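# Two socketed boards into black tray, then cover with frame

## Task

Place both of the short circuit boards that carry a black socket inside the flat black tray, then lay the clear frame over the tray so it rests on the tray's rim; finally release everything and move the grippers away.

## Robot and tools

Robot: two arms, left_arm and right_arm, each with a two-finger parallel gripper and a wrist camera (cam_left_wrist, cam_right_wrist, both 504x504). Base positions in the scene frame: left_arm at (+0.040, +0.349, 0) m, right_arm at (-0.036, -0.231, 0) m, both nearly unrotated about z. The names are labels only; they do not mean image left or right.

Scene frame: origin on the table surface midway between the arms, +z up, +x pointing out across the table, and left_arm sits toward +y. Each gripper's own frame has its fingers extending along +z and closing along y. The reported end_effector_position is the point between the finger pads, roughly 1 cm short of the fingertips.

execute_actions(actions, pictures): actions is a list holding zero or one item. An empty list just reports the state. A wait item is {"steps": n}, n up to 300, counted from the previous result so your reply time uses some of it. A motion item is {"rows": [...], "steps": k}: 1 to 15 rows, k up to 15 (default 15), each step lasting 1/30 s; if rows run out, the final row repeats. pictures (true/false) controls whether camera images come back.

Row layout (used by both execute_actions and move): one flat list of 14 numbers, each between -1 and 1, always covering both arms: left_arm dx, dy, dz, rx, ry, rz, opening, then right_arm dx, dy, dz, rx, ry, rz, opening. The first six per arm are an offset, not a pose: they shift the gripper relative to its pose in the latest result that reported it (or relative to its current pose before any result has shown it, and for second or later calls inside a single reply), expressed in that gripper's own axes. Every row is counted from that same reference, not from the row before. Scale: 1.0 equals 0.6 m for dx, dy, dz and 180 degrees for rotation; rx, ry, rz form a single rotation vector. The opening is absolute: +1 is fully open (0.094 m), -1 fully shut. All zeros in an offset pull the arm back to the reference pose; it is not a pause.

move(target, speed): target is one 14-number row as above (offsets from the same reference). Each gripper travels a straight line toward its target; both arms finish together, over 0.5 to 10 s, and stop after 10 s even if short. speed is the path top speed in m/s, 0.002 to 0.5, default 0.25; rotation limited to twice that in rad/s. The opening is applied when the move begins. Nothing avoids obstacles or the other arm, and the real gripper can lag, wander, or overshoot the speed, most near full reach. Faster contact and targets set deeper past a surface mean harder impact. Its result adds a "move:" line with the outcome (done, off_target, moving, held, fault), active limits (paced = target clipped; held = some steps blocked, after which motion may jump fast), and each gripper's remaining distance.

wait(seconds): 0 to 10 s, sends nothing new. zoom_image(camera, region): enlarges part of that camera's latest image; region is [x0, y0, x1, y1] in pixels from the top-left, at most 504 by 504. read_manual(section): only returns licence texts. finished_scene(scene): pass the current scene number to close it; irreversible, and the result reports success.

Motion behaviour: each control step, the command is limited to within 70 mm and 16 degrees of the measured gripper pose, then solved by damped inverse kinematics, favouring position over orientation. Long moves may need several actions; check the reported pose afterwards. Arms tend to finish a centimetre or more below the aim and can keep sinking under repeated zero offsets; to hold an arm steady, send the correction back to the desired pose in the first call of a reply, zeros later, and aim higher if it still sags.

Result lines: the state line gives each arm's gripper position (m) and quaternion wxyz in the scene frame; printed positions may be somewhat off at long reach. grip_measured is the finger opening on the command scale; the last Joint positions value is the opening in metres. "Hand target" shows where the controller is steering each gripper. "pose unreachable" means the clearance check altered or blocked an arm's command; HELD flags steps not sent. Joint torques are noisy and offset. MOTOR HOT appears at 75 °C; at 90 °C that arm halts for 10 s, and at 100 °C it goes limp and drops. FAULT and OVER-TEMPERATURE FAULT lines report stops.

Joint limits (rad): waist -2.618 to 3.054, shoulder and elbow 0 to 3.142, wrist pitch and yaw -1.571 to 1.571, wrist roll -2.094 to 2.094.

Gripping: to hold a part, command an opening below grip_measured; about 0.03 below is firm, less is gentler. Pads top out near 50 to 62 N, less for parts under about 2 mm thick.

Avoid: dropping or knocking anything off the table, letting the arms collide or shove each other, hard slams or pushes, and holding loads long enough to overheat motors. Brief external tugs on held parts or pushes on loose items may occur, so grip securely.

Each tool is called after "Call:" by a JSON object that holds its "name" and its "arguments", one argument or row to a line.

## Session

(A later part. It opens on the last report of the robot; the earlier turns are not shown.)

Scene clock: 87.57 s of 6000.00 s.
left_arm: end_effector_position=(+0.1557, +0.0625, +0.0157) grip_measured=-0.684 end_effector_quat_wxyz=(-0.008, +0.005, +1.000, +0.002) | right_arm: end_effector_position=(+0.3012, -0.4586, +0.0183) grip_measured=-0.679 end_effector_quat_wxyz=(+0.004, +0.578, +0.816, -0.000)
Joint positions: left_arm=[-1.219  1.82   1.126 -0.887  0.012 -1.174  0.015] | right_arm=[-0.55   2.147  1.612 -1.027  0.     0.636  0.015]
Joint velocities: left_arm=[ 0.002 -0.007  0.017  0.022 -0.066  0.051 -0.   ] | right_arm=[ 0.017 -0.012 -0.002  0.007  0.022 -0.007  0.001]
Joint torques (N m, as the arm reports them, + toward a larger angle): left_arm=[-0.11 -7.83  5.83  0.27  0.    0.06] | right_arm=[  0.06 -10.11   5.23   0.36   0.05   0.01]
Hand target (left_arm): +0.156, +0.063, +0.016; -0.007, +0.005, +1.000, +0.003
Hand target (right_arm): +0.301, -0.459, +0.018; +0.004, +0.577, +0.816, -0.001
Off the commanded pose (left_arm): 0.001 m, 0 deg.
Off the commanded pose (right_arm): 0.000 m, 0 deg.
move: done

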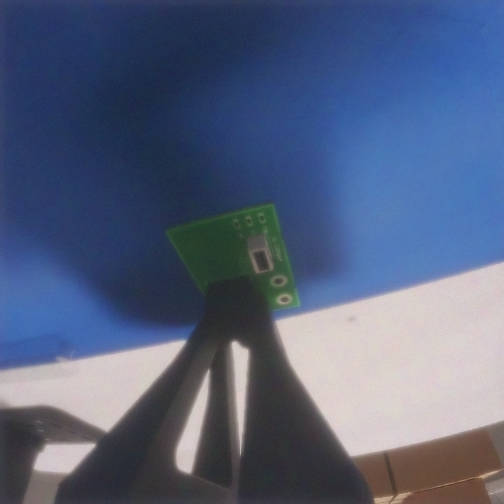

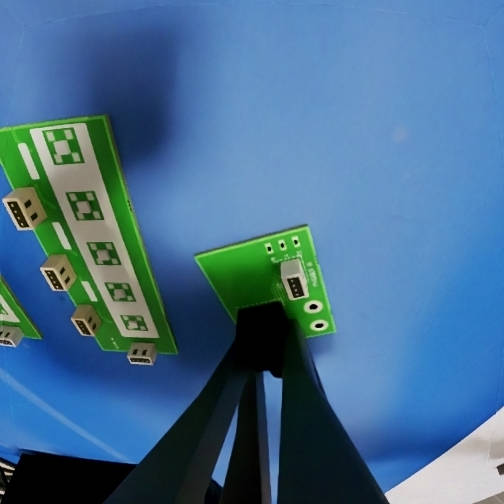

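Call:
{"name": "move", "arguments": {
  "target": [0,0,-0.19,0,0,0,-0.722,0,0,-0.08,0,0,0,-0.708],
  "speed": 0.2
}}

Call:
{"name": "move", "arguments": {
  "target": [-0.21,0.76,0,0,-0.006,0,-0.722,0.895,0.075,0,0,0,-0.392,-0.708]
}}

Scene clock: 108.87 s of 6000.00 s.
left_arm: end_effector_position=(+0.1545, +0.0656, +0.1190) grip_measured=-0.691 end_effector_quat_wxyz=(-0.013, +0.005, +1.000, +0.015) | right_arm: end_effector_position=(+0.2998, -0.4575, +0.0563) grip_measured=-0.679 end_effector_quat_wxyz=(-0.003, +0.578, +0.816, +0.000)
Joint positions: left_arm=[-1.219  1.737  1.45  -1.322  0.012 -1.174  0.015] | right_arm=[-0.55   2.12   1.724 -1.181 -0.     0.636  0.015]
Joint velocities: left_arm=[ 0.017 -0.017 -0.007 -0.081  0.022 -0.037 -0.   ] | right_arm=[-0.007  0.002  0.002  0.007 -0.051 -0.007  0.001]
Joint torques (N m, as the arm reports them, + toward a larger angle): left_arm=[ 0.66 -8.53  8.82  0.14  0.    0.08] | right_arm=[  0.   -11.18   6.78   0.14   0.04   0.01]
Hand target (left_arm): +0.158, +0.063, +0.130; -0.007, +0.005, +1.000, +0.002
Hand target (right_arm): +0.301, -0.459, +0.066; +0.004, +0.578, +0.816, +0.000
Off the commanded pose (left_arm): 0.012 m, 2 deg.
Off the commanded pose (right_arm): 0.010 m, 1 deg.
After step 90, 17.03 s passed at rest.
move: off_target (left_arm)

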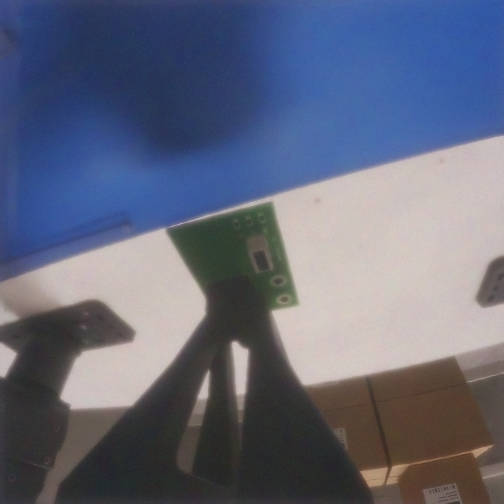

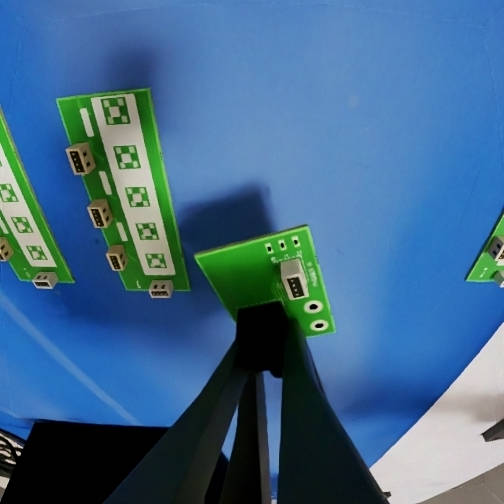

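Scene clock: 111.93 s of 6000.00 s.
left_arm: end_effector_position=(+0.2762, +0.5181, +0.1187) grip_measured=-0.691 end_effector_quat_wxyz=(-0.027, +0.002, +1.000, +0.012) | right_arm: end_effector_position=(+0.1611, +0.0716, +0.0663) grip_measured=-0.678 end_effector_quat_wxyz=(-0.000, -0.004, +1.000, +0.021)
Joint positions: left_arm=[ 0.552  1.67   1.372 -1.305 -0.051  0.589  0.015] | right_arm=[ 1.023  1.905  1.451 -1.083 -0.024  0.971  0.015]
Joint velocities: left_arm=[-0.002 -0.002 -0.017  0.037  0.022 -0.095 -0.   ] | right_arm=[ 0.002 -0.017  0.007 -0.139 -0.007 -0.022 -0.   ]
Joint torques (N m, as the arm reports them, + toward a larger angle): left_arm=[ 0.49 -7.22  9.18  0.25  0.14  0.11] | right_arm=[ 0.02 -7.77  7.    0.21  0.11  0.07]
Hand target (left_arm): +0.283, +0.522, +0.127; -0.011, +0.005, +1.000, +0.016
Hand target (right_arm): +0.163, +0.071, +0.068; +0.001, -0.000, +1.000, +0.014
Off the commanded pose (left_arm): 0.014 m, 3 deg.
Off the commanded pose (right_arm): 0.011 m, 2 deg.
move: off_target (left_arm, right_arm)

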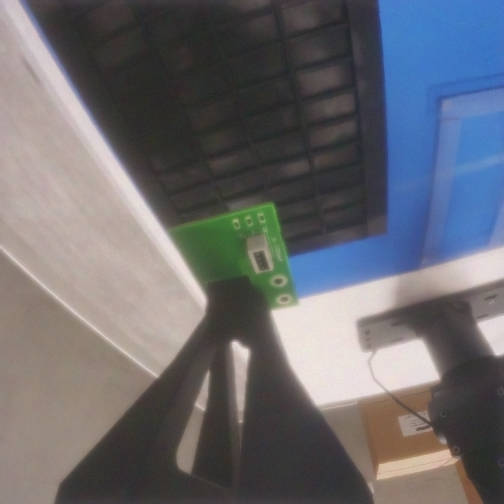

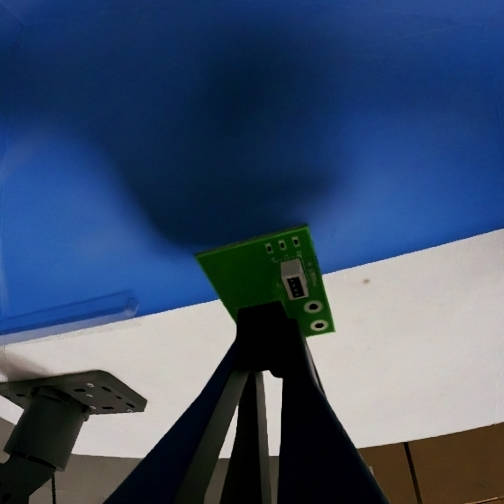

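Call:
{"name": "move", "arguments": {
  "target": [-0.05,0.02,0.115,0.008,-0.02,0,-0.722,0,-0.003,0.094,0.013,0,0,-0.708],
  "speed": 0.07
}}

Scene clock: 116.33 s of 6000.00 s.
left_arm: end_effector_position=(+0.3010, +0.5299, +0.0485) grip_measured=-0.691 end_effector_quat_wxyz=(-0.008, +0.001, +1.000, +0.003) | right_arm: end_effector_position=(+0.1602, +0.0707, +0.0178) grip_measured=-0.679 end_effector_quat_wxyz=(-0.006, -0.003, +1.000, +0.003)
Joint positions: left_arm=[ 0.56   1.799  1.241 -1.021 -0.014  0.597  0.015] | right_arm=[ 1.03   1.986  1.364 -0.95  -0.013  0.979  0.015]
Joint velocities: left_arm=[-0.002  0.002  0.007 -0.022  0.037 -0.007 -0.001] | right_arm=[-0.027 -0.002  0.007  0.007 -0.007 -0.037 -0.001]
Joint torques (N m, as the arm reports them, + toward a larger angle): left_arm=[ 0.91 -8.22  5.63  0.49  0.22  0.16] | right_arm=[ 0.59 -7.76  4.1   0.6   0.11  0.05]
Hand target (left_arm): +0.303, +0.531, +0.048; +0.004, +0.002, +1.000, -0.000
Hand target (right_arm): +0.160, +0.072, +0.010; -0.000, -0.004, +1.000, +0.000
Off the commanded pose (left_arm): 0.002 m, 1 deg.
Off the commanded pose (right_arm): 0.008 m, 1 deg.
move: done

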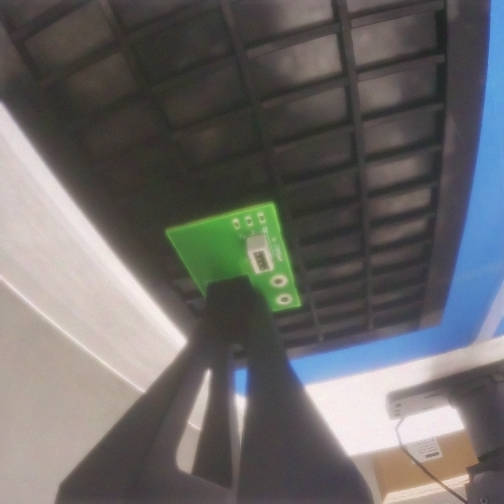

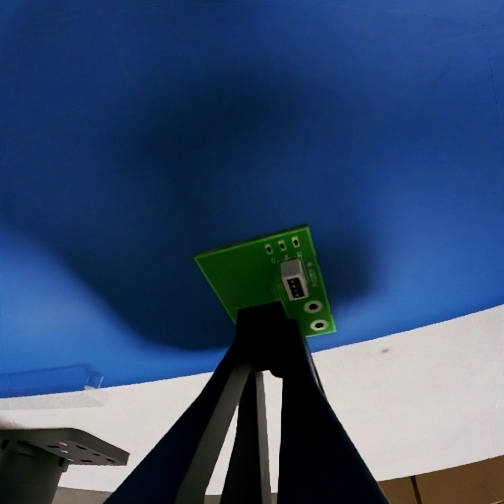

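Call:
{"name": "move", "arguments": {
  "target": [0,0,0.05,0,-0.006,0,-0.722,0,0,0,0,0,0,-0.25],
  "speed": 0.03
}}

Scene clock: 120.53 s of 6000.00 s.
left_arm: end_effector_position=(+0.2985, +0.5281, +0.0242) grip_measured=-0.691 end_effector_quat_wxyz=(-0.008, +0.001, +1.000, +0.003) | right_arm: end_effector_position=(+0.1601, +0.0714, +0.0178) grip_measured=-0.252 end_effector_quat_wxyz=(-0.006, -0.003, +1.000, +0.005)
Joint positions: left_arm=[ 0.56   1.822  1.167 -0.925 -0.014  0.597  0.015] | right_arm=[ 1.03   1.986  1.364 -0.948 -0.015  0.979  0.035]
Joint velocities: left_arm=[ 0.002 -0.012 -0.012  0.007 -0.022 -0.051  0.002] | right_arm=[ 0.007  0.012  0.012 -0.022 -0.022 -0.051 -0.   ]
Joint torques (N m, as the arm reports them, + toward a larger angle): left_arm=[ 0.53 -7.48  4.23  0.79  0.13  0.03] | right_arm=[ 0.01 -8.78  5.12  0.31  0.03  0.02]
Hand target (left_arm): +0.301, +0.530, +0.018; +0.001, +0.001, +1.000, +0.003
Hand target (right_arm): +0.160, +0.071, +0.018; -0.006, -0.003, +1.000, +0.003
Off the commanded pose (left_arm): 0.006 m, 1 deg.
Off the commanded pose (right_arm): 0.001 m, 0 deg.
move: done

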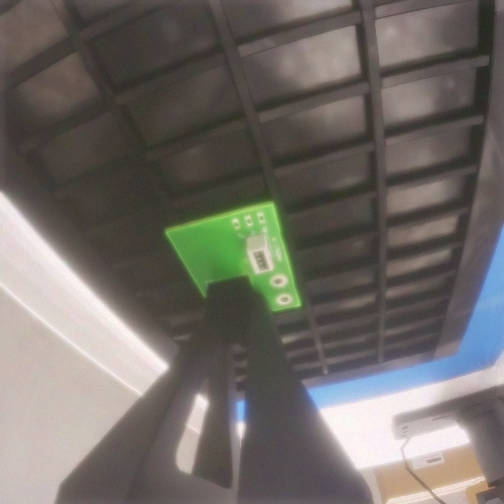

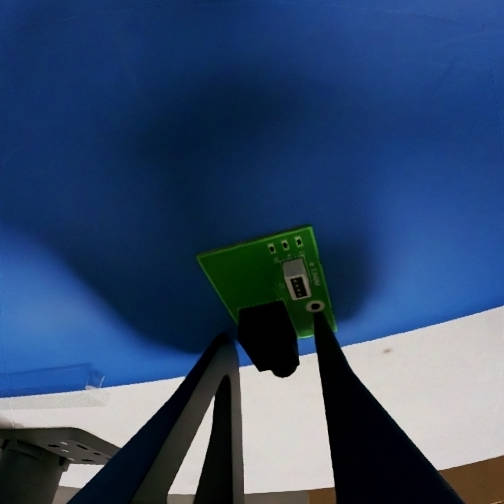

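Contact. Release.

Call:
{"name": "move", "arguments": {
  "target": [0,0,0,0,0,0,-0.25,0,0,-0.08,0,0,0,-0.25]
}}

Call:
{"name": "move", "arguments": {
  "target": [0.03,0,-0.17,0,-0.005,0,-0.25,0,-0.2,-0.08,0,0,0,-0.25]
}}

Call:
{"name": "move", "arguments": {
  "target": [0.195,-0.78,0.04,0.005,-0.01,0,-0.25,0,-0.35,0,0,0,0,-0.25],
  "speed": 0.3
}}

Scene clock: 125.77 s of 6000.00 s.
left_arm: end_effector_position=(+0.2983, +0.5278, +0.0242) grip_measured=-0.252 end_effector_quat_wxyz=(-0.008, +0.001, +1.000, +0.002) | right_arm: end_effector_position=(+0.1601, +0.0717, +0.0587) grip_measured=-0.252 end_effector_quat_wxyz=(-0.008, -0.003, +1.000, +0.003)
Joint positions: left_arm=[ 0.56   1.822  1.167 -0.926 -0.012  0.597  0.035] | right_arm=[ 1.03   1.944  1.474 -1.104 -0.016  0.979  0.035]
Joint velocities: left_arm=[-0.002 -0.017 -0.007 -0.051 -0.066 -0.051  0.001] | right_arm=[-0.022 -0.002 -0.002  0.066 -0.007 -0.007  0.001]
Joint torques (N m, as the arm reports them, + toward a larger angle): left_arm=[-0.07 -7.89  5.74  0.27  0.    0.03] | right_arm=[-0.17 -9.31  6.48  0.18  0.03  0.  ]
Hand target (left_arm): +0.299, +0.528, +0.024; -0.008, +0.001, +1.000, +0.003
Hand target (right_arm): +0.161, +0.071, +0.066; -0.006, -0.003, +1.000, +0.005
Off the commanded pose (left_arm): 0.000 m, 0 deg.
Off the commanded pose (right_arm): 0.007 m, 0 deg.
After step 90, 1.23 s passed at rest.
move: done

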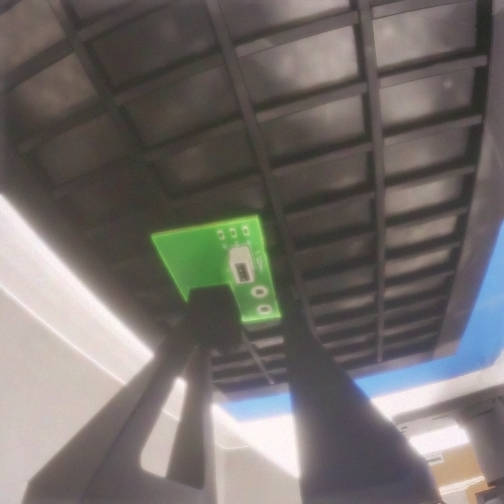

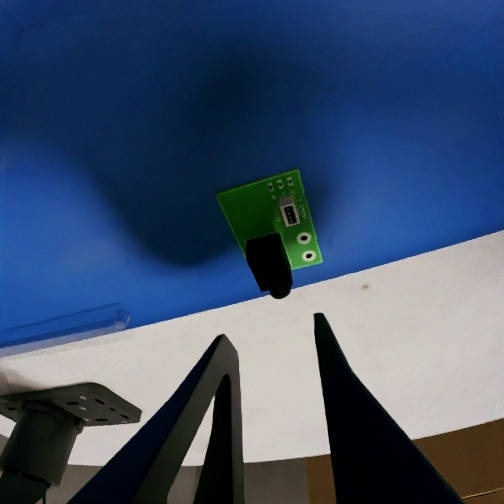

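Scene clock: 126.97 s of 6000.00 s.
left_arm: end_effector_position=(+0.2791, +0.5244, +0.1166) grip_measured=-0.252 end_effector_quat_wxyz=(-0.013, +0.001, +1.000, -0.002) | right_arm: end_effector_position=(+0.1677, -0.0423, +0.1071) grip_measured=-0.252 end_effector_quat_wxyz=(-0.002, -0.001, +1.000, +0.009)
Joint positions: left_arm=[ 0.587  1.686  1.383 -1.291 -0.012  0.624  0.035] | right_arm=[ 0.777  1.59   1.242 -1.214 -0.017  0.73   0.035]
Joint velocities: left_arm=[-0.007 -0.002  0.002 -0.037  0.007 -0.007 -0.   ] | right_arm=[-0.002  0.007  0.007  0.051  0.081  0.007  0.001]
Joint torques (N m, as the arm reports them, + toward a larger angle): left_arm=[ 0.79 -7.96  8.67  0.08  0.06  0.17] | right_arm=[-0.25 -6.87  4.38  0.21  0.06 -0.04]
Hand target (left_arm): +0.281, +0.528, +0.127; -0.000, +0.001, +1.000, +0.002
Hand target (right_arm): +0.163, -0.049, +0.107; -0.007, -0.003, +1.000, +0.001
Off the commanded pose (left_arm): 0.011 m, 2 deg.
Off the commanded pose (right_arm): 0.009 m, 1 deg.
move: off_target (left_arm)

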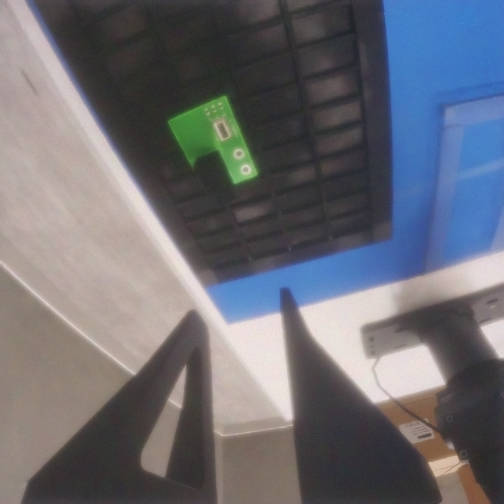

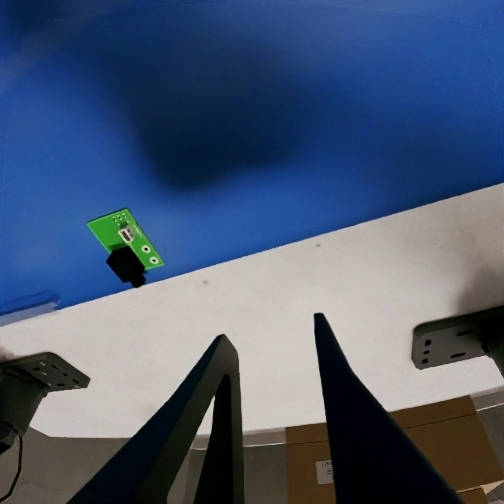

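Scene clock: 129.23 s of 6000.00 s.
left_arm: end_effector_position=(+0.1583, +0.0595, +0.0913) grip_measured=-0.252 end_effector_quat_wxyz=(-0.004, +0.006, +1.000, -0.003) | right_arm: end_effector_position=(+0.1739, -0.2553, +0.1029) grip_measured=-0.252 end_effector_quat_wxyz=(-0.000, -0.002, +1.000, +0.002)
Joint positions: left_arm=[-1.216  1.736  1.339 -1.172  0.01  -1.17   0.035] | right_arm=[-0.077  1.346  1.008 -1.234 -0.004 -0.126  0.035]
Joint velocities: left_arm=[ 0.017 -0.002 -0.007 -0.066  0.022 -0.037 -0.001] | right_arm=[ 0.027  0.002  0.002 -0.022  0.007 -0.051  0.   ]
Joint torques (N m, as the arm reports them, + toward a larger angle): left_arm=[-0.39 -7.89  9.11  0.23 -0.12 -0.13] | right_arm=[-0.57 -4.92  4.99  0.22  0.02 -0.02]
Hand target (left_arm): +0.163, +0.055, +0.100; +0.009, +0.001, +1.000, -0.011
Hand target (right_arm): +0.169, -0.256, +0.104; -0.003, -0.001, +1.000, +0.002
Off the commanded pose (left_arm): 0.007 m, 1 deg.
Off the commanded pose (right_arm): 0.006 m, 1 deg.
move: done

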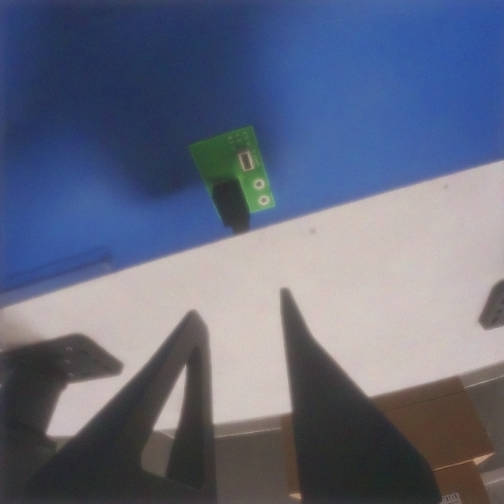

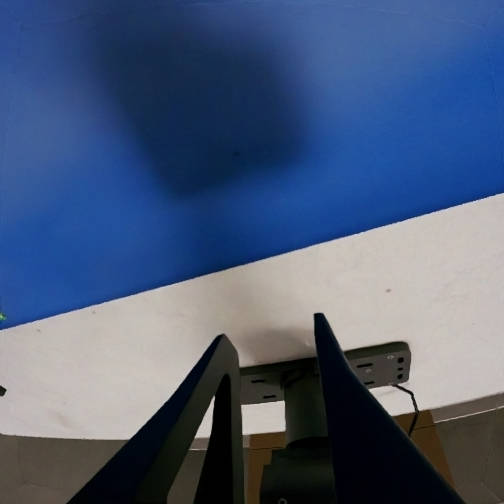

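Call:
{"name": "move", "arguments": {
  "target": [-0.008,0.003,0.129,-0.002,-0.004,0,-0.25,0,0,0,0,0,0,-0.25],
  "speed": 0.07
}}

Scene clock: 132.87 s of 6000.00 s.
left_arm: end_effector_position=(+0.1568, +0.0634, +0.0159) grip_measured=-0.252 end_effector_quat_wxyz=(-0.009, +0.004, +1.000, +0.008) | right_arm: end_effector_position=(+0.1739, -0.2553, +0.1029) grip_measured=-0.252 end_effector_quat_wxyz=(-0.000, -0.003, +1.000, +0.002)
Joint positions: left_arm=[-1.216  1.829  1.139 -0.903  0.009 -1.173  0.035] | right_arm=[-0.077  1.346  1.008 -1.234 -0.004 -0.128  0.035]
Joint velocities: left_arm=[-0.022  0.007  0.012 -0.022 -0.037 -0.037  0.001] | right_arm=[-0.002  0.002  0.012  0.037 -0.037 -0.022 -0.   ]
Joint torques (N m, as the arm reports them, + toward a larger angle): left_arm=[ 0.26 -7.78  4.98  0.64 -0.07  0.1 ] | right_arm=[ 0.05 -3.9   5.46  0.34  0.03  0.04]
Hand target (left_arm): +0.162, +0.060, +0.014; +0.002, +0.006, +1.000, +0.000
Hand target (right_arm): +0.174, -0.255, +0.103; -0.000, -0.002, +1.000, +0.002
Off the commanded pose (left_arm): 0.007 m, 2 deg.
Off the commanded pose (right_arm): 0.000 m, 0 deg.
move: done

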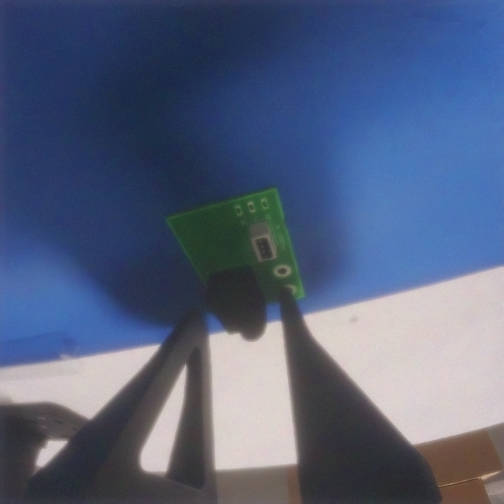

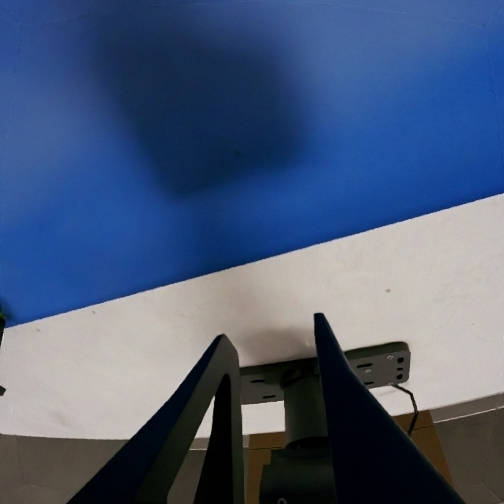

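Call:
{"name": "move", "arguments": {
  "target": [-0.018,0,0,0,0,0,-0.25,0,0,0,0,0,0,-0.25],
  "speed": 0.03
}}

Call:
{"name": "move", "arguments": {
  "target": [0,0,0,0,0,0,-0.722,0,0,0,0,0,0,-0.25]
}}

Call:
{"name": "move", "arguments": {
  "target": [0,0,-0.18,0.005,-0.005,0,-0.722,0,0,0,0,0,0,-0.25],
  "speed": 0.2
}}

Call:
{"name": "move", "arguments": {
  "target": [-0.22,0.69,0,0.005,-0.01,0,-0.722,0,0,0,0,0,0,-0.25]
}}

Scene clock: 137.83 s of 6000.00 s.
left_arm: end_effector_position=(+0.1577, +0.0639, +0.0157) grip_measured=-0.252 end_effector_quat_wxyz=(-0.018, +0.008, +1.000, +0.005) | right_arm: end_effector_position=(+0.1739, -0.2553, +0.1029) grip_measured=-0.252 end_effector_quat_wxyz=(-0.000, -0.003, +1.000, +0.002)
Joint positions: left_arm=[-1.202  1.83   1.139 -0.904  0.029 -1.151  0.035] | right_arm=[-0.077  1.346  1.008 -1.234 -0.004 -0.128  0.035]
Joint velocities: left_arm=[-0.002 -0.002 -0.002  0.037 -0.051  0.022 -0.   ] | right_arm=[ 0.002 -0.012 -0.017 -0.037 -0.007 -0.022 -0.   ]
Joint torques (N m, as the arm reports them, + toward a larger angle): left_arm=[ 1.1  -6.8   7.49  0.24 -0.12  0.09] | right_arm=[ 0.05 -3.9   5.44  0.34  0.02  0.02]
Hand target (left_arm): +0.168, +0.064, +0.016; -0.009, +0.004, +1.000, +0.008
Hand target (right_arm): +0.174, -0.255, +0.103; -0.000, -0.003, +1.000, +0.002
Off the commanded pose (left_arm): 0.010 m, 1 deg.
Off the commanded pose (right_arm): 0.000 m, 0 deg.
After step 90, 1.27 s passed at rest.
move: done

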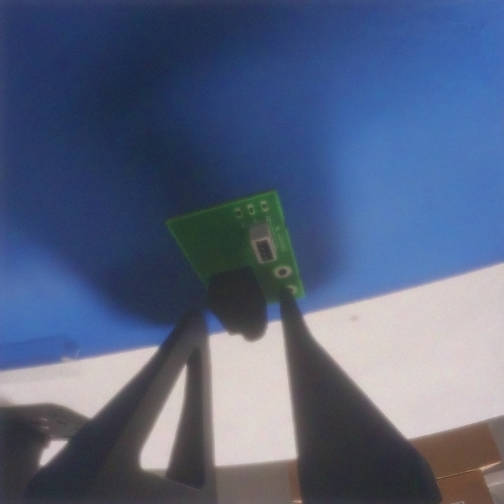

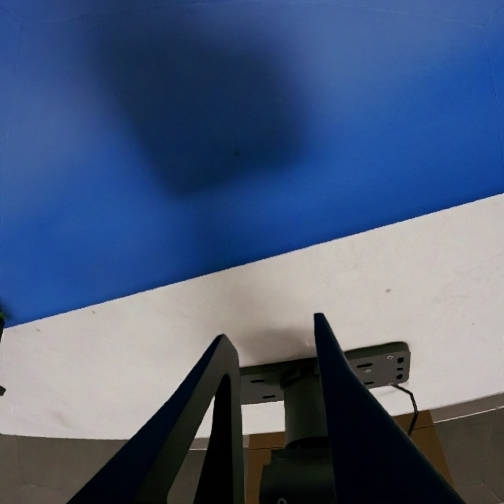

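Scene clock: 138.33 s of 6000.00 s.
left_arm: end_effector_position=(+0.1576, +0.0632, +0.0157) grip_measured=-0.694 end_effector_quat_wxyz=(-0.018, +0.008, +1.000, +0.003) | right_arm: end_effector_position=(+0.1739, -0.2553, +0.1029) grip_measured=-0.252 end_effector_quat_wxyz=(-0.000, -0.003, +1.000, +0.002)
Joint positions: left_arm=[-1.202  1.83   1.139 -0.901  0.031 -1.151  0.014] | right_arm=[-0.077  1.346  1.008 -1.234 -0.004 -0.128  0.035]
Joint velocities: left_arm=[-0.007 -0.007  0.007 -0.007 -0.022  0.037 -0.001] | right_arm=[-0.002 -0.027 -0.007  0.095  0.066 -0.022  0.001]
Joint torques (N m, as the arm reports them, + toward a larger angle): left_arm=[-0.07 -7.7   5.69  0.25  0.04  0.05] | right_arm=[ 0.06 -3.89  5.43  0.33  0.02  0.02]
Hand target (left_arm): +0.158, +0.064, +0.016; -0.018, +0.008, +1.000, +0.005
Hand target (right_arm): +0.174, -0.255, +0.103; -0.000, -0.003, +1.000, +0.002
Off the commanded pose (left_arm): 0.001 m, 0 deg.
Off the commanded pose (right_arm): 0.000 m, 0 deg.
move: done

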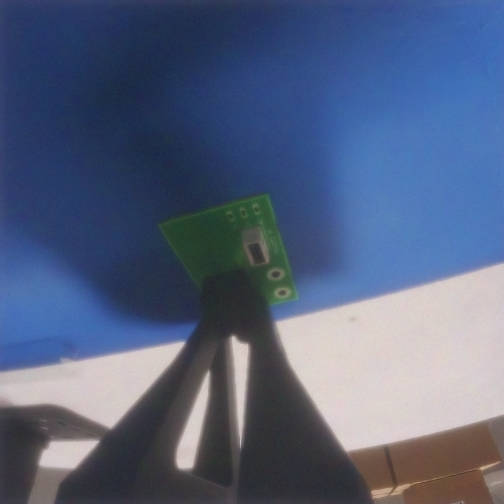

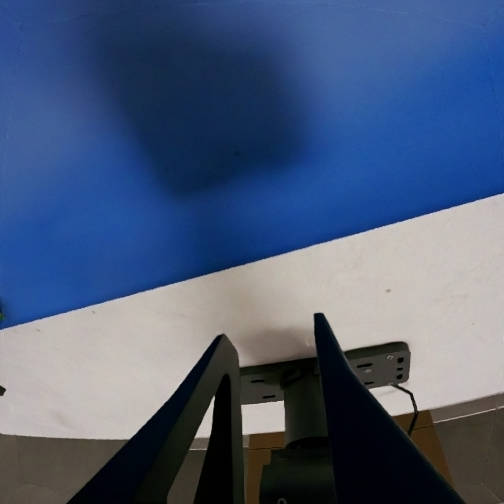

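Scene clock: 139.57 s of 6000.00 s.
left_arm: end_effector_position=(+0.1567, +0.0652, +0.1133) grip_measured=-0.694 end_effector_quat_wxyz=(-0.020, +0.008, +1.000, +0.007) | right_arm: end_effector_position=(+0.1739, -0.2553, +0.1029) grip_measured=-0.252 end_effector_quat_wxyz=(-0.000, -0.003, +1.000, +0.002)
Joint positions: left_arm=[-1.202  1.733  1.423 -1.289  0.031 -1.151  0.014] | right_arm=[-0.077  1.346  1.008 -1.234 -0.004 -0.128  0.035]
Joint velocities: left_arm=[ 0.007 -0.002  0.007 -0.022 -0.007 -0.007 -0.001] | right_arm=[-0.002  0.002  0.002 -0.007  0.037 -0.066 -0.   ]
Joint torques (N m, as the arm reports them, + toward a larger angle): left_arm=[ 0.62 -8.61  8.65  0.22 -0.01  0.07] | right_arm=[ 0.04 -3.88  5.44  0.35  0.02  0.03]
Hand target (left_arm): +0.162, +0.064, +0.124; -0.010, +0.008, +1.000, -0.005
Hand target (right_arm): +0.174, -0.255, +0.103; -0.000, -0.003, +1.000, +0.002
Off the commanded pose (left_arm): 0.012 m, 2 deg.
Off the commanded pose (right_arm): 0.000 m, 0 deg.
move: off_target (left_arm)

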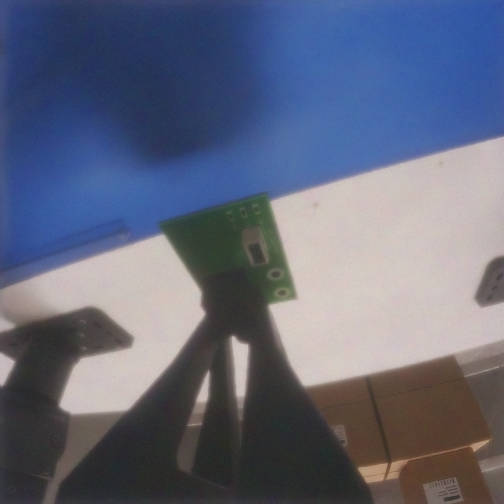

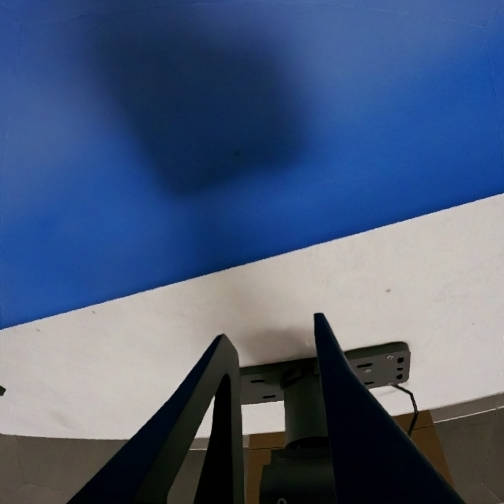

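Scene clock: 141.97 s of 6000.00 s.
left_arm: end_effector_position=(+0.2850, +0.4768, +0.1031) grip_measured=-0.694 end_effector_quat_wxyz=(-0.029, +0.004, +1.000, +0.000) | right_arm: end_effector_position=(+0.1739, -0.2553, +0.1029) grip_measured=-0.252 end_effector_quat_wxyz=(-0.000, -0.003, +1.000, +0.002)
Joint positions: left_arm=[ 0.425  1.64   1.278 -1.259 -0.026  0.466  0.014] | right_arm=[-0.077  1.346  1.008 -1.234 -0.004 -0.128  0.035]
Joint velocities: left_arm=[ 0.002 -0.012  0.017 -0.066 -0.037  0.066 -0.   ] | right_arm=[ 0.007  0.002  0.002 -0.007 -0.007  0.007 -0.   ]
Joint torques (N m, as the arm reports them, + toward a larger angle): left_arm=[ 0.6  -6.76  8.97  0.23  0.2   0.13] | right_arm=[ 0.03 -3.85  5.44  0.34  0.02  0.01]
Hand target (left_arm): +0.293, +0.479, +0.111; -0.011, +0.008, +1.000, +0.000
Hand target (right_arm): +0.174, -0.255, +0.103; -0.000, -0.003, +1.000, +0.002
Off the commanded pose (left_arm): 0.015 m, 3 deg.
Off the commanded pose (right_arm): 0.000 m, 0 deg.
move: off_target (left_arm)

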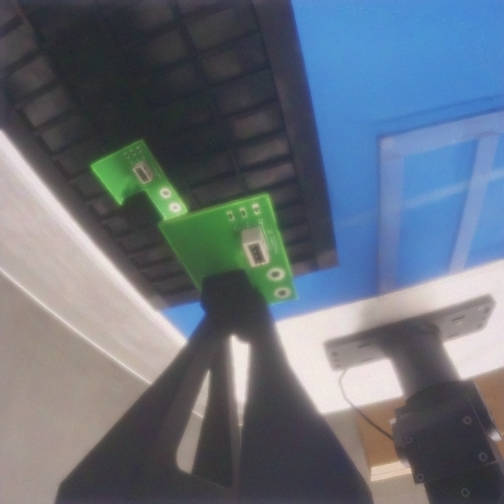

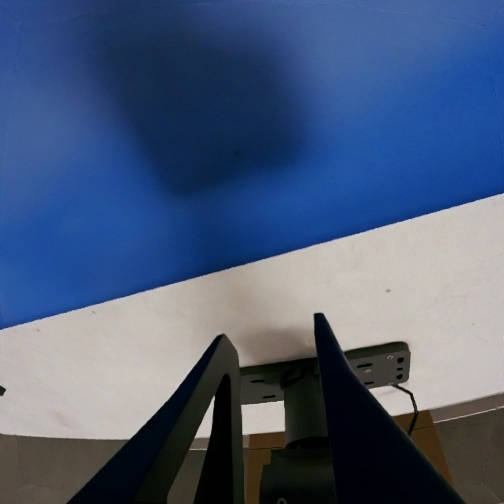

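Call:
{"name": "move", "arguments": {
  "target": [-0.05,0.008,0.129,0,-0.016,0,-0.722,0,0,0,0,0,0,-0.25],
  "speed": 0.06
}}

Scene clock: 145.20 s of 6000.00 s.
left_arm: end_effector_position=(+0.3053, +0.4859, +0.0248) grip_measured=-0.694 end_effector_quat_wxyz=(-0.015, +0.003, +1.000, +0.004) | right_arm: end_effector_position=(+0.1739, -0.2553, +0.1029) grip_measured=-0.252 end_effector_quat_wxyz=(-0.000, -0.003, +1.000, +0.002)
Joint positions: left_arm=[ 0.425  1.777  1.112 -0.929 -0.021  0.465  0.014] | right_arm=[-0.077  1.346  1.008 -1.234 -0.004 -0.128  0.035]
Joint velocities: left_arm=[-0.017 -0.002  0.012  0.037  0.007  0.051 -0.   ] | right_arm=[-0.007 -0.007 -0.007 -0.007  0.066  0.051  0.   ]
Joint torques (N m, as the arm reports them, + toward a larger angle): left_arm=[-1.33 -7.95  5.32  0.46  0.2  -0.08] | right_arm=[ 0.05 -3.87  5.45  0.34  0.02  0.02]
Hand target (left_arm): +0.311, +0.481, +0.024; -0.004, +0.004, +1.000, +0.000
Hand target (right_arm): +0.174, -0.255, +0.103; -0.000, -0.003, +1.000, +0.002
Off the commanded pose (left_arm): 0.007 m, 1 deg.
Off the commanded pose (right_arm): 0.000 m, 0 deg.
move: done

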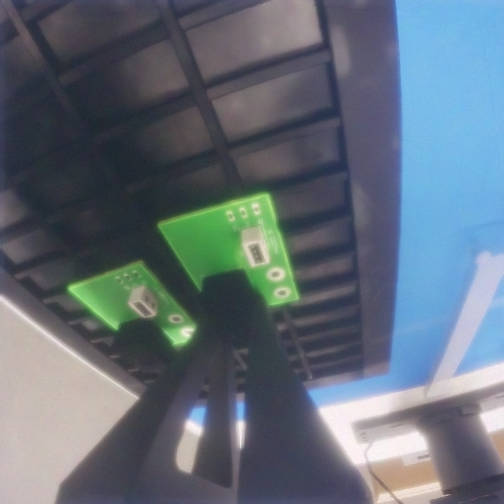

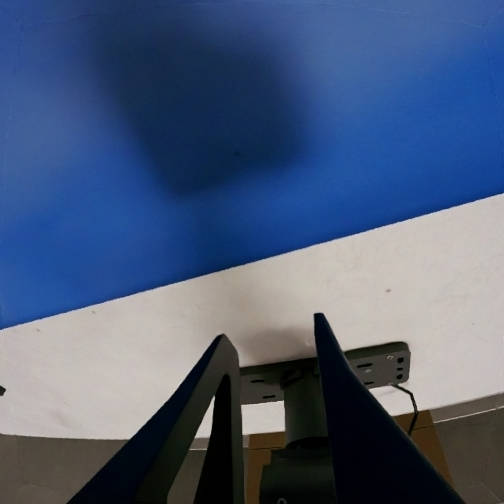

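Call:
{"name": "move", "arguments": {
  "target": [0,0,0,0,0,0,-0.4,0,0,0,0,0,0,-0.25]
}}

Call:
{"name": "move", "arguments": {
  "target": [0,0,-0.12,0,0,0,-0.4,0,0,0,0,0,0,-0.25]
}}

Call:
{"name": "move", "arguments": {
  "target": [0.13,-0.26,-0.02,0,-0.08,0,0,0,0,0,0,0,0,-0.25]
}}

Scene clock: 149.57 s of 6000.00 s.
left_arm: end_effector_position=(+0.3064, +0.4863, +0.0248) grip_measured=-0.402 end_effector_quat_wxyz=(-0.013, +0.003, +1.000, +0.005) | right_arm: end_effector_position=(+0.1739, -0.2553, +0.1029) grip_measured=-0.252 end_effector_quat_wxyz=(-0.000, -0.003, +1.000, +0.002)
Joint positions: left_arm=[ 0.425  1.777  1.112 -0.924 -0.021  0.465  0.028] | right_arm=[-0.077  1.346  1.008 -1.234 -0.004 -0.128  0.035]
Joint velocities: left_arm=[-0.007 -0.002  0.002 -0.007  0.037 -0.037  0.   ] | right_arm=[ 0.007 -0.002 -0.002  0.022  0.007 -0.007 -0.   ]
Joint torques (N m, as the arm reports them, + toward a larger angle): left_arm=[-0.04 -7.62  5.76  0.24 -0.03 -0.03] | right_arm=[ 0.03 -3.88  5.43  0.34  0.03  0.02]
Hand target (left_arm): +0.305, +0.486, +0.025; -0.015, +0.003, +1.000, +0.005
Hand target (right_arm): +0.174, -0.255, +0.103; -0.000, -0.003, +1.000, +0.002
Off the commanded pose (left_arm): 0.001 m, 0 deg.
Off the commanded pose (right_arm): 0.000 m, 0 deg.
After step 90, 0.67 s passed at rest.
move: done

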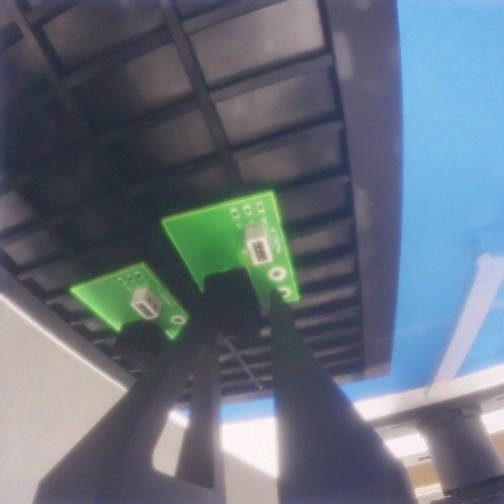

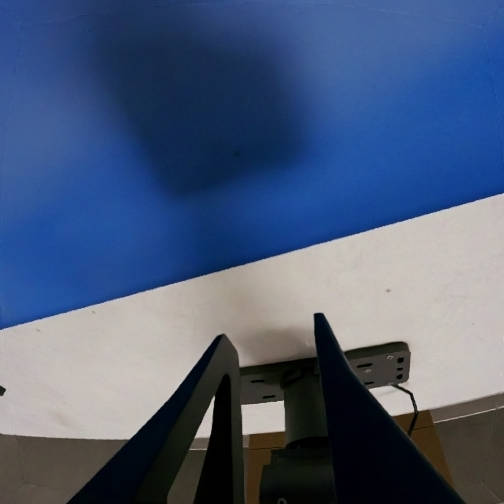

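Scene clock: 150.63 s of 6000.00 s.
left_arm: end_effector_position=(+0.3032, +0.4848, +0.0877) grip_measured=-0.402 end_effector_quat_wxyz=(-0.024, +0.003, +1.000, -0.000) | right_arm: end_effector_position=(+0.1739, -0.2553, +0.1029) grip_measured=-0.252 end_effector_quat_wxyz=(-0.000, -0.003, +1.000, +0.002)
Joint positions: left_arm=[ 0.425  1.716  1.3   -1.198 -0.021  0.465  0.028] | right_arm=[-0.077  1.346  1.008 -1.234 -0.004 -0.128  0.035]
Joint velocities: left_arm=[ 0.002 -0.012 -0.012 -0.037 -0.022 -0.037  0.   ] | right_arm=[ 0.002 -0.017 -0.007  0.022  0.022 -0.051 -0.001]
Joint torques (N m, as the arm reports them, + toward a larger angle): left_arm=[-0.35 -8.11  8.53  0.18  0.01 -0.01] | right_arm=[ 0.05 -3.88  5.46  0.34  0.02  0.02]
Hand target (left_arm): +0.307, +0.486, +0.097; -0.013, +0.003, +1.000, +0.005
Hand target (right_arm): +0.174, -0.255, +0.103; -0.000, -0.003, +1.000, +0.002
Off the commanded pose (left_arm): 0.010 m, 1 deg.
Off the commanded pose (right_arm): 0.000 m, 0 deg.
move: done

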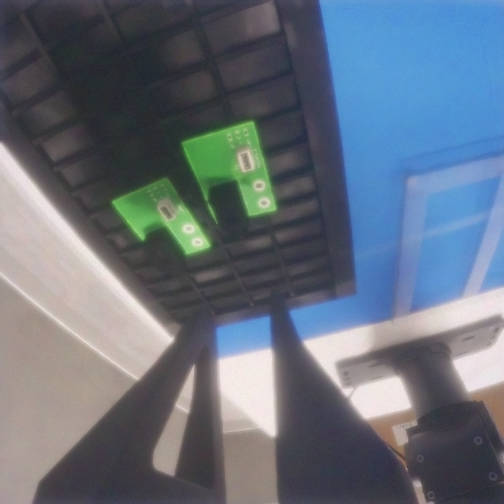

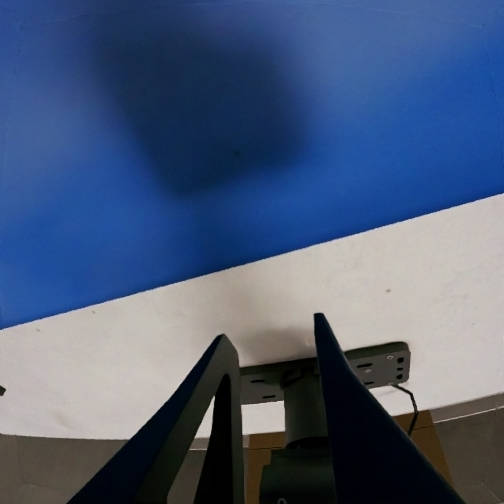

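Scene clock: 152.10 s of 6000.00 s.
left_arm: end_effector_position=(+0.2246, +0.3292, +0.1037) grip_measured=-0.002 end_effector_quat_wxyz=(+0.095, +0.004, +0.995, -0.003) | right_arm: end_effector_position=(+0.1739, -0.2553, +0.1029) grip_measured=-0.252 end_effector_quat_wxyz=(-0.000, -0.003, +1.000, +0.002)
Joint positions: left_arm=[-0.167  1.041  0.806 -1.147 -0.019 -0.123  0.047] | right_arm=[-0.077  1.346  1.008 -1.234 -0.004 -0.128  0.035]
Joint velocities: left_arm=[ 0.012  0.002  0.012 -0.007  0.007 -0.022 -0.   ] | right_arm=[ 0.012  0.002  0.012 -0.007  0.022 -0.007 -0.001]
Joint torques (N m, as the arm reports them, + toward a larger angle): left_arm=[-0.85 -2.9   6.28  0.78 -0.06 -0.12] | right_arm=[ 0.05 -3.91  5.43  0.35  0.03  0.02]
Hand target (left_arm): +0.226, +0.329, +0.105; +0.104, +0.002, +0.995, -0.000
Hand target (right_arm): +0.174, -0.255, +0.103; -0.000, -0.003, +1.000, +0.002
Off the commanded pose (left_arm): 0.001 m, 1 deg.
Off the commanded pose (right_arm): 0.000 m, 0 deg.
move: done

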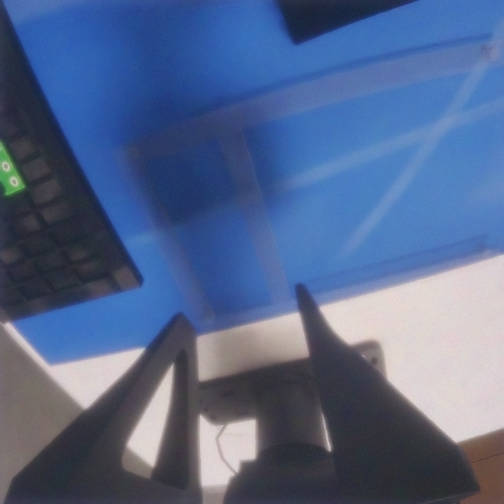

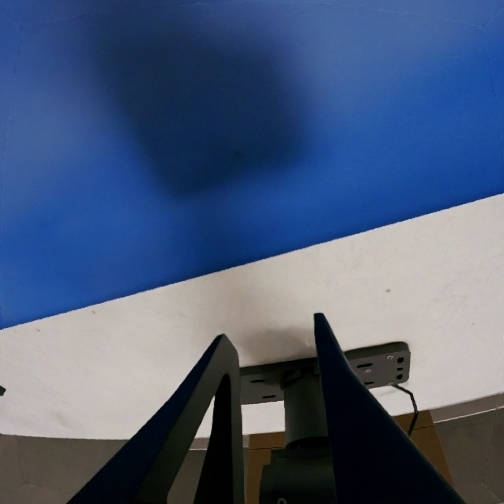

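Call:
{"name": "move", "arguments": {
  "target": [0.017,-0.022,0.088,0,0,0,0,0,0,0,0,0,0,-0.25],
  "speed": 0.08
}}

Scene clock: 157.13 s of 6000.00 s.
left_arm: end_effector_position=(+0.2211, +0.3162, +0.0514) grip_measured=-0.002 end_effector_quat_wxyz=(+0.089, +0.004, +0.996, -0.006) | right_arm: end_effector_position=(+0.1739, -0.2553, +0.1029) grip_measured=-0.252 end_effector_quat_wxyz=(-0.000, -0.003, +1.000, +0.002)
Joint positions: left_arm=[-0.246  1.074  0.615 -0.936 -0.025 -0.2    0.047] | right_arm=[-0.077  1.346  1.008 -1.234 -0.004 -0.128  0.035]
Joint velocities: left_arm=[-0.012 -0.022  0.002  0.051  0.022 -0.037  0.001] | right_arm=[-0.007 -0.007  0.012  0.007  0.037 -0.051  0.   ]
Joint torques (N m, as the arm reports them, + toward a larger angle): left_arm=[-0.79 -1.6   6.17  0.88 -0.07 -0.13] | right_arm=[ 0.03 -3.85  5.46  0.34  0.03  0.02]
Hand target (left_arm): +0.225, +0.315, +0.050; +0.095, +0.004, +0.995, -0.003
Hand target (right_arm): +0.174, -0.255, +0.103; -0.000, -0.003, +1.000, +0.002
Off the commanded pose (left_arm): 0.004 m, 1 deg.
Off the commanded pose (right_arm): 0.000 m, 0 deg.
After step 90, 0.77 s passed at rest.
move: done

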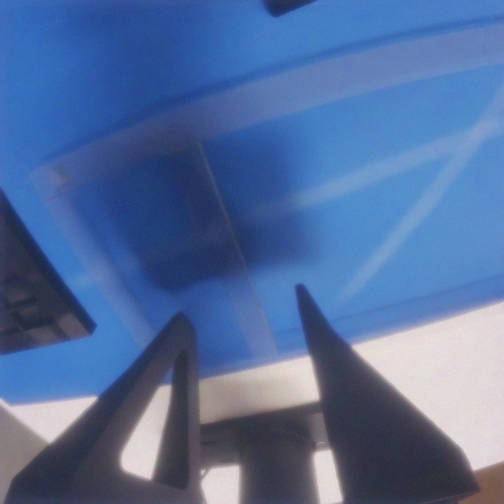

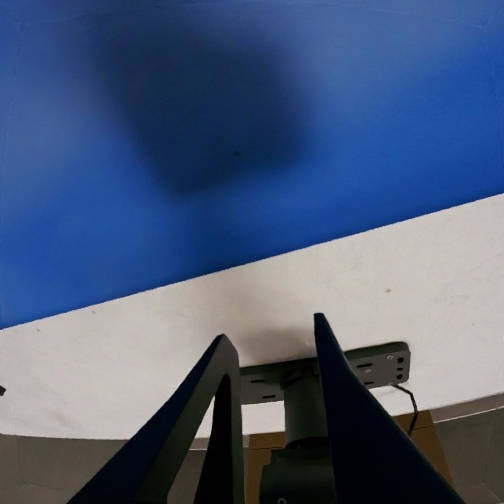

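Call:
{"name": "move", "arguments": {
  "target": [-0.004,0.003,0.048,0,0,0,-0.2,0,0,0,0,0,0,-0.25],
  "speed": 0.05
}}

Call:
{"name": "move", "arguments": {
  "target": [0,0,0,0,0,0,-0.7,0,0,0,0,0,0,-0.25]
}}

Scene clock: 181.80 s of 6000.00 s.
left_arm: end_effector_position=(+0.2255, +0.3163, +0.0252) grip_measured=-0.198 end_effector_quat_wxyz=(+0.084, +0.005, +0.996, -0.004) | right_arm: end_effector_position=(+0.1739, -0.2553, +0.1029) grip_measured=-0.252 end_effector_quat_wxyz=(-0.000, -0.003, +1.000, +0.002)
Joint positions: left_arm=[-0.24   1.145  0.545 -0.804 -0.025 -0.194  0.038] | right_arm=[-0.077  1.346  1.008 -1.234 -0.004 -0.128  0.035]
Joint velocities: left_arm=[ 0.002 -0.007  0.002  0.051 -0.051  0.081 -0.   ] | right_arm=[ 0.007 -0.002  0.012 -0.037 -0.051  0.037 -0.001]
Joint torques (N m, as the arm reports them, + toward a larger angle): left_arm=[ 1.08 -1.77  5.76  0.85  0.03  0.1 ] | right_arm=[ 0.04 -3.91  5.44  0.34  0.03  0.02]
Hand target (left_arm): +0.229, +0.317, +0.024; +0.089, +0.004, +0.996, -0.006
Hand target (right_arm): +0.174, -0.255, +0.103; -0.000, -0.003, +1.000, +0.002
Off the commanded pose (left_arm): 0.004 m, 1 deg.
Off the commanded pose (right_arm): 0.000 m, 0 deg.
After step 90, 20.57 s passed at rest.
move: done

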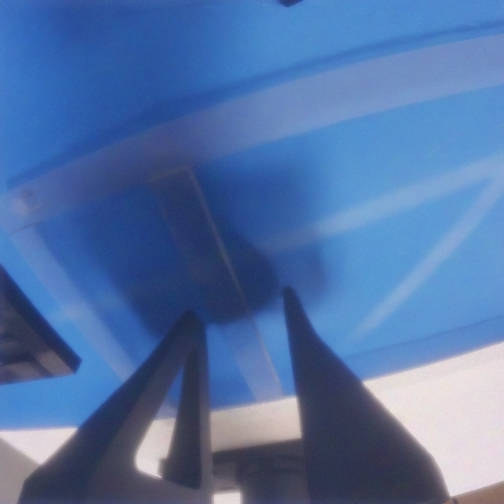

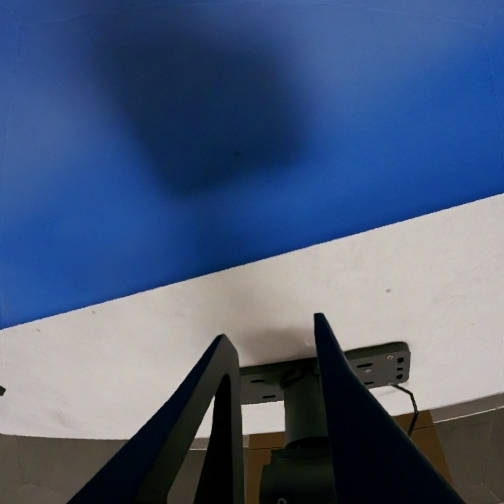

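Scene clock: 182.30 s of 6000.00 s.
left_arm: end_effector_position=(+0.2255, +0.3164, +0.0252) grip_measured=-0.698 end_effector_quat_wxyz=(+0.084, +0.005, +0.996, -0.004) | right_arm: end_effector_position=(+0.1739, -0.2553, +0.1029) grip_measured=-0.252 end_effector_quat_wxyz=(-0.000, -0.003, +1.000, +0.002)
Joint positions: left_arm=[-0.24   1.145  0.545 -0.804 -0.025 -0.194  0.014] | right_arm=[-0.077  1.346  1.008 -1.234 -0.004 -0.128  0.035]
Joint velocities: left_arm=[ 0.012 -0.022 -0.007 -0.051 -0.066 -0.007  0.   ] | right_arm=[ 0.012 -0.012 -0.007 -0.022 -0.051 -0.022 -0.001]
Joint torques (N m, as the arm reports them, + toward a larger angle): left_arm=[-0.03 -2.49  6.13  0.65  0.04  0.  ] | right_arm=[ 0.03 -3.85  5.45  0.35  0.04  0.02]
Hand target (left_arm): +0.225, +0.316, +0.025; +0.084, +0.005, +0.996, -0.004
Hand target (right_arm): +0.174, -0.255, +0.103; -0.000, -0.003, +1.000, +0.002
Off the commanded pose (left_arm): 0.000 m, 0 deg.
Off the commanded pose (right_arm): 0.000 m, 0 deg.
move: done

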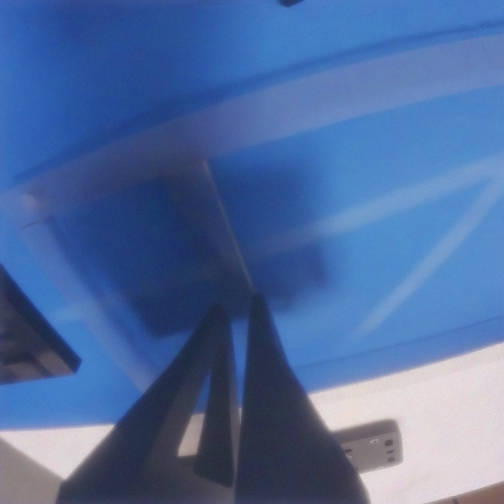

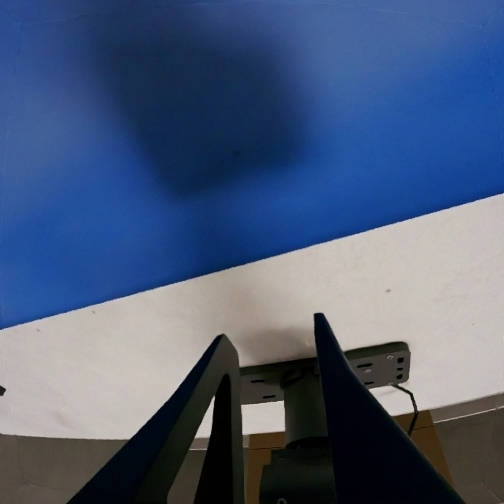

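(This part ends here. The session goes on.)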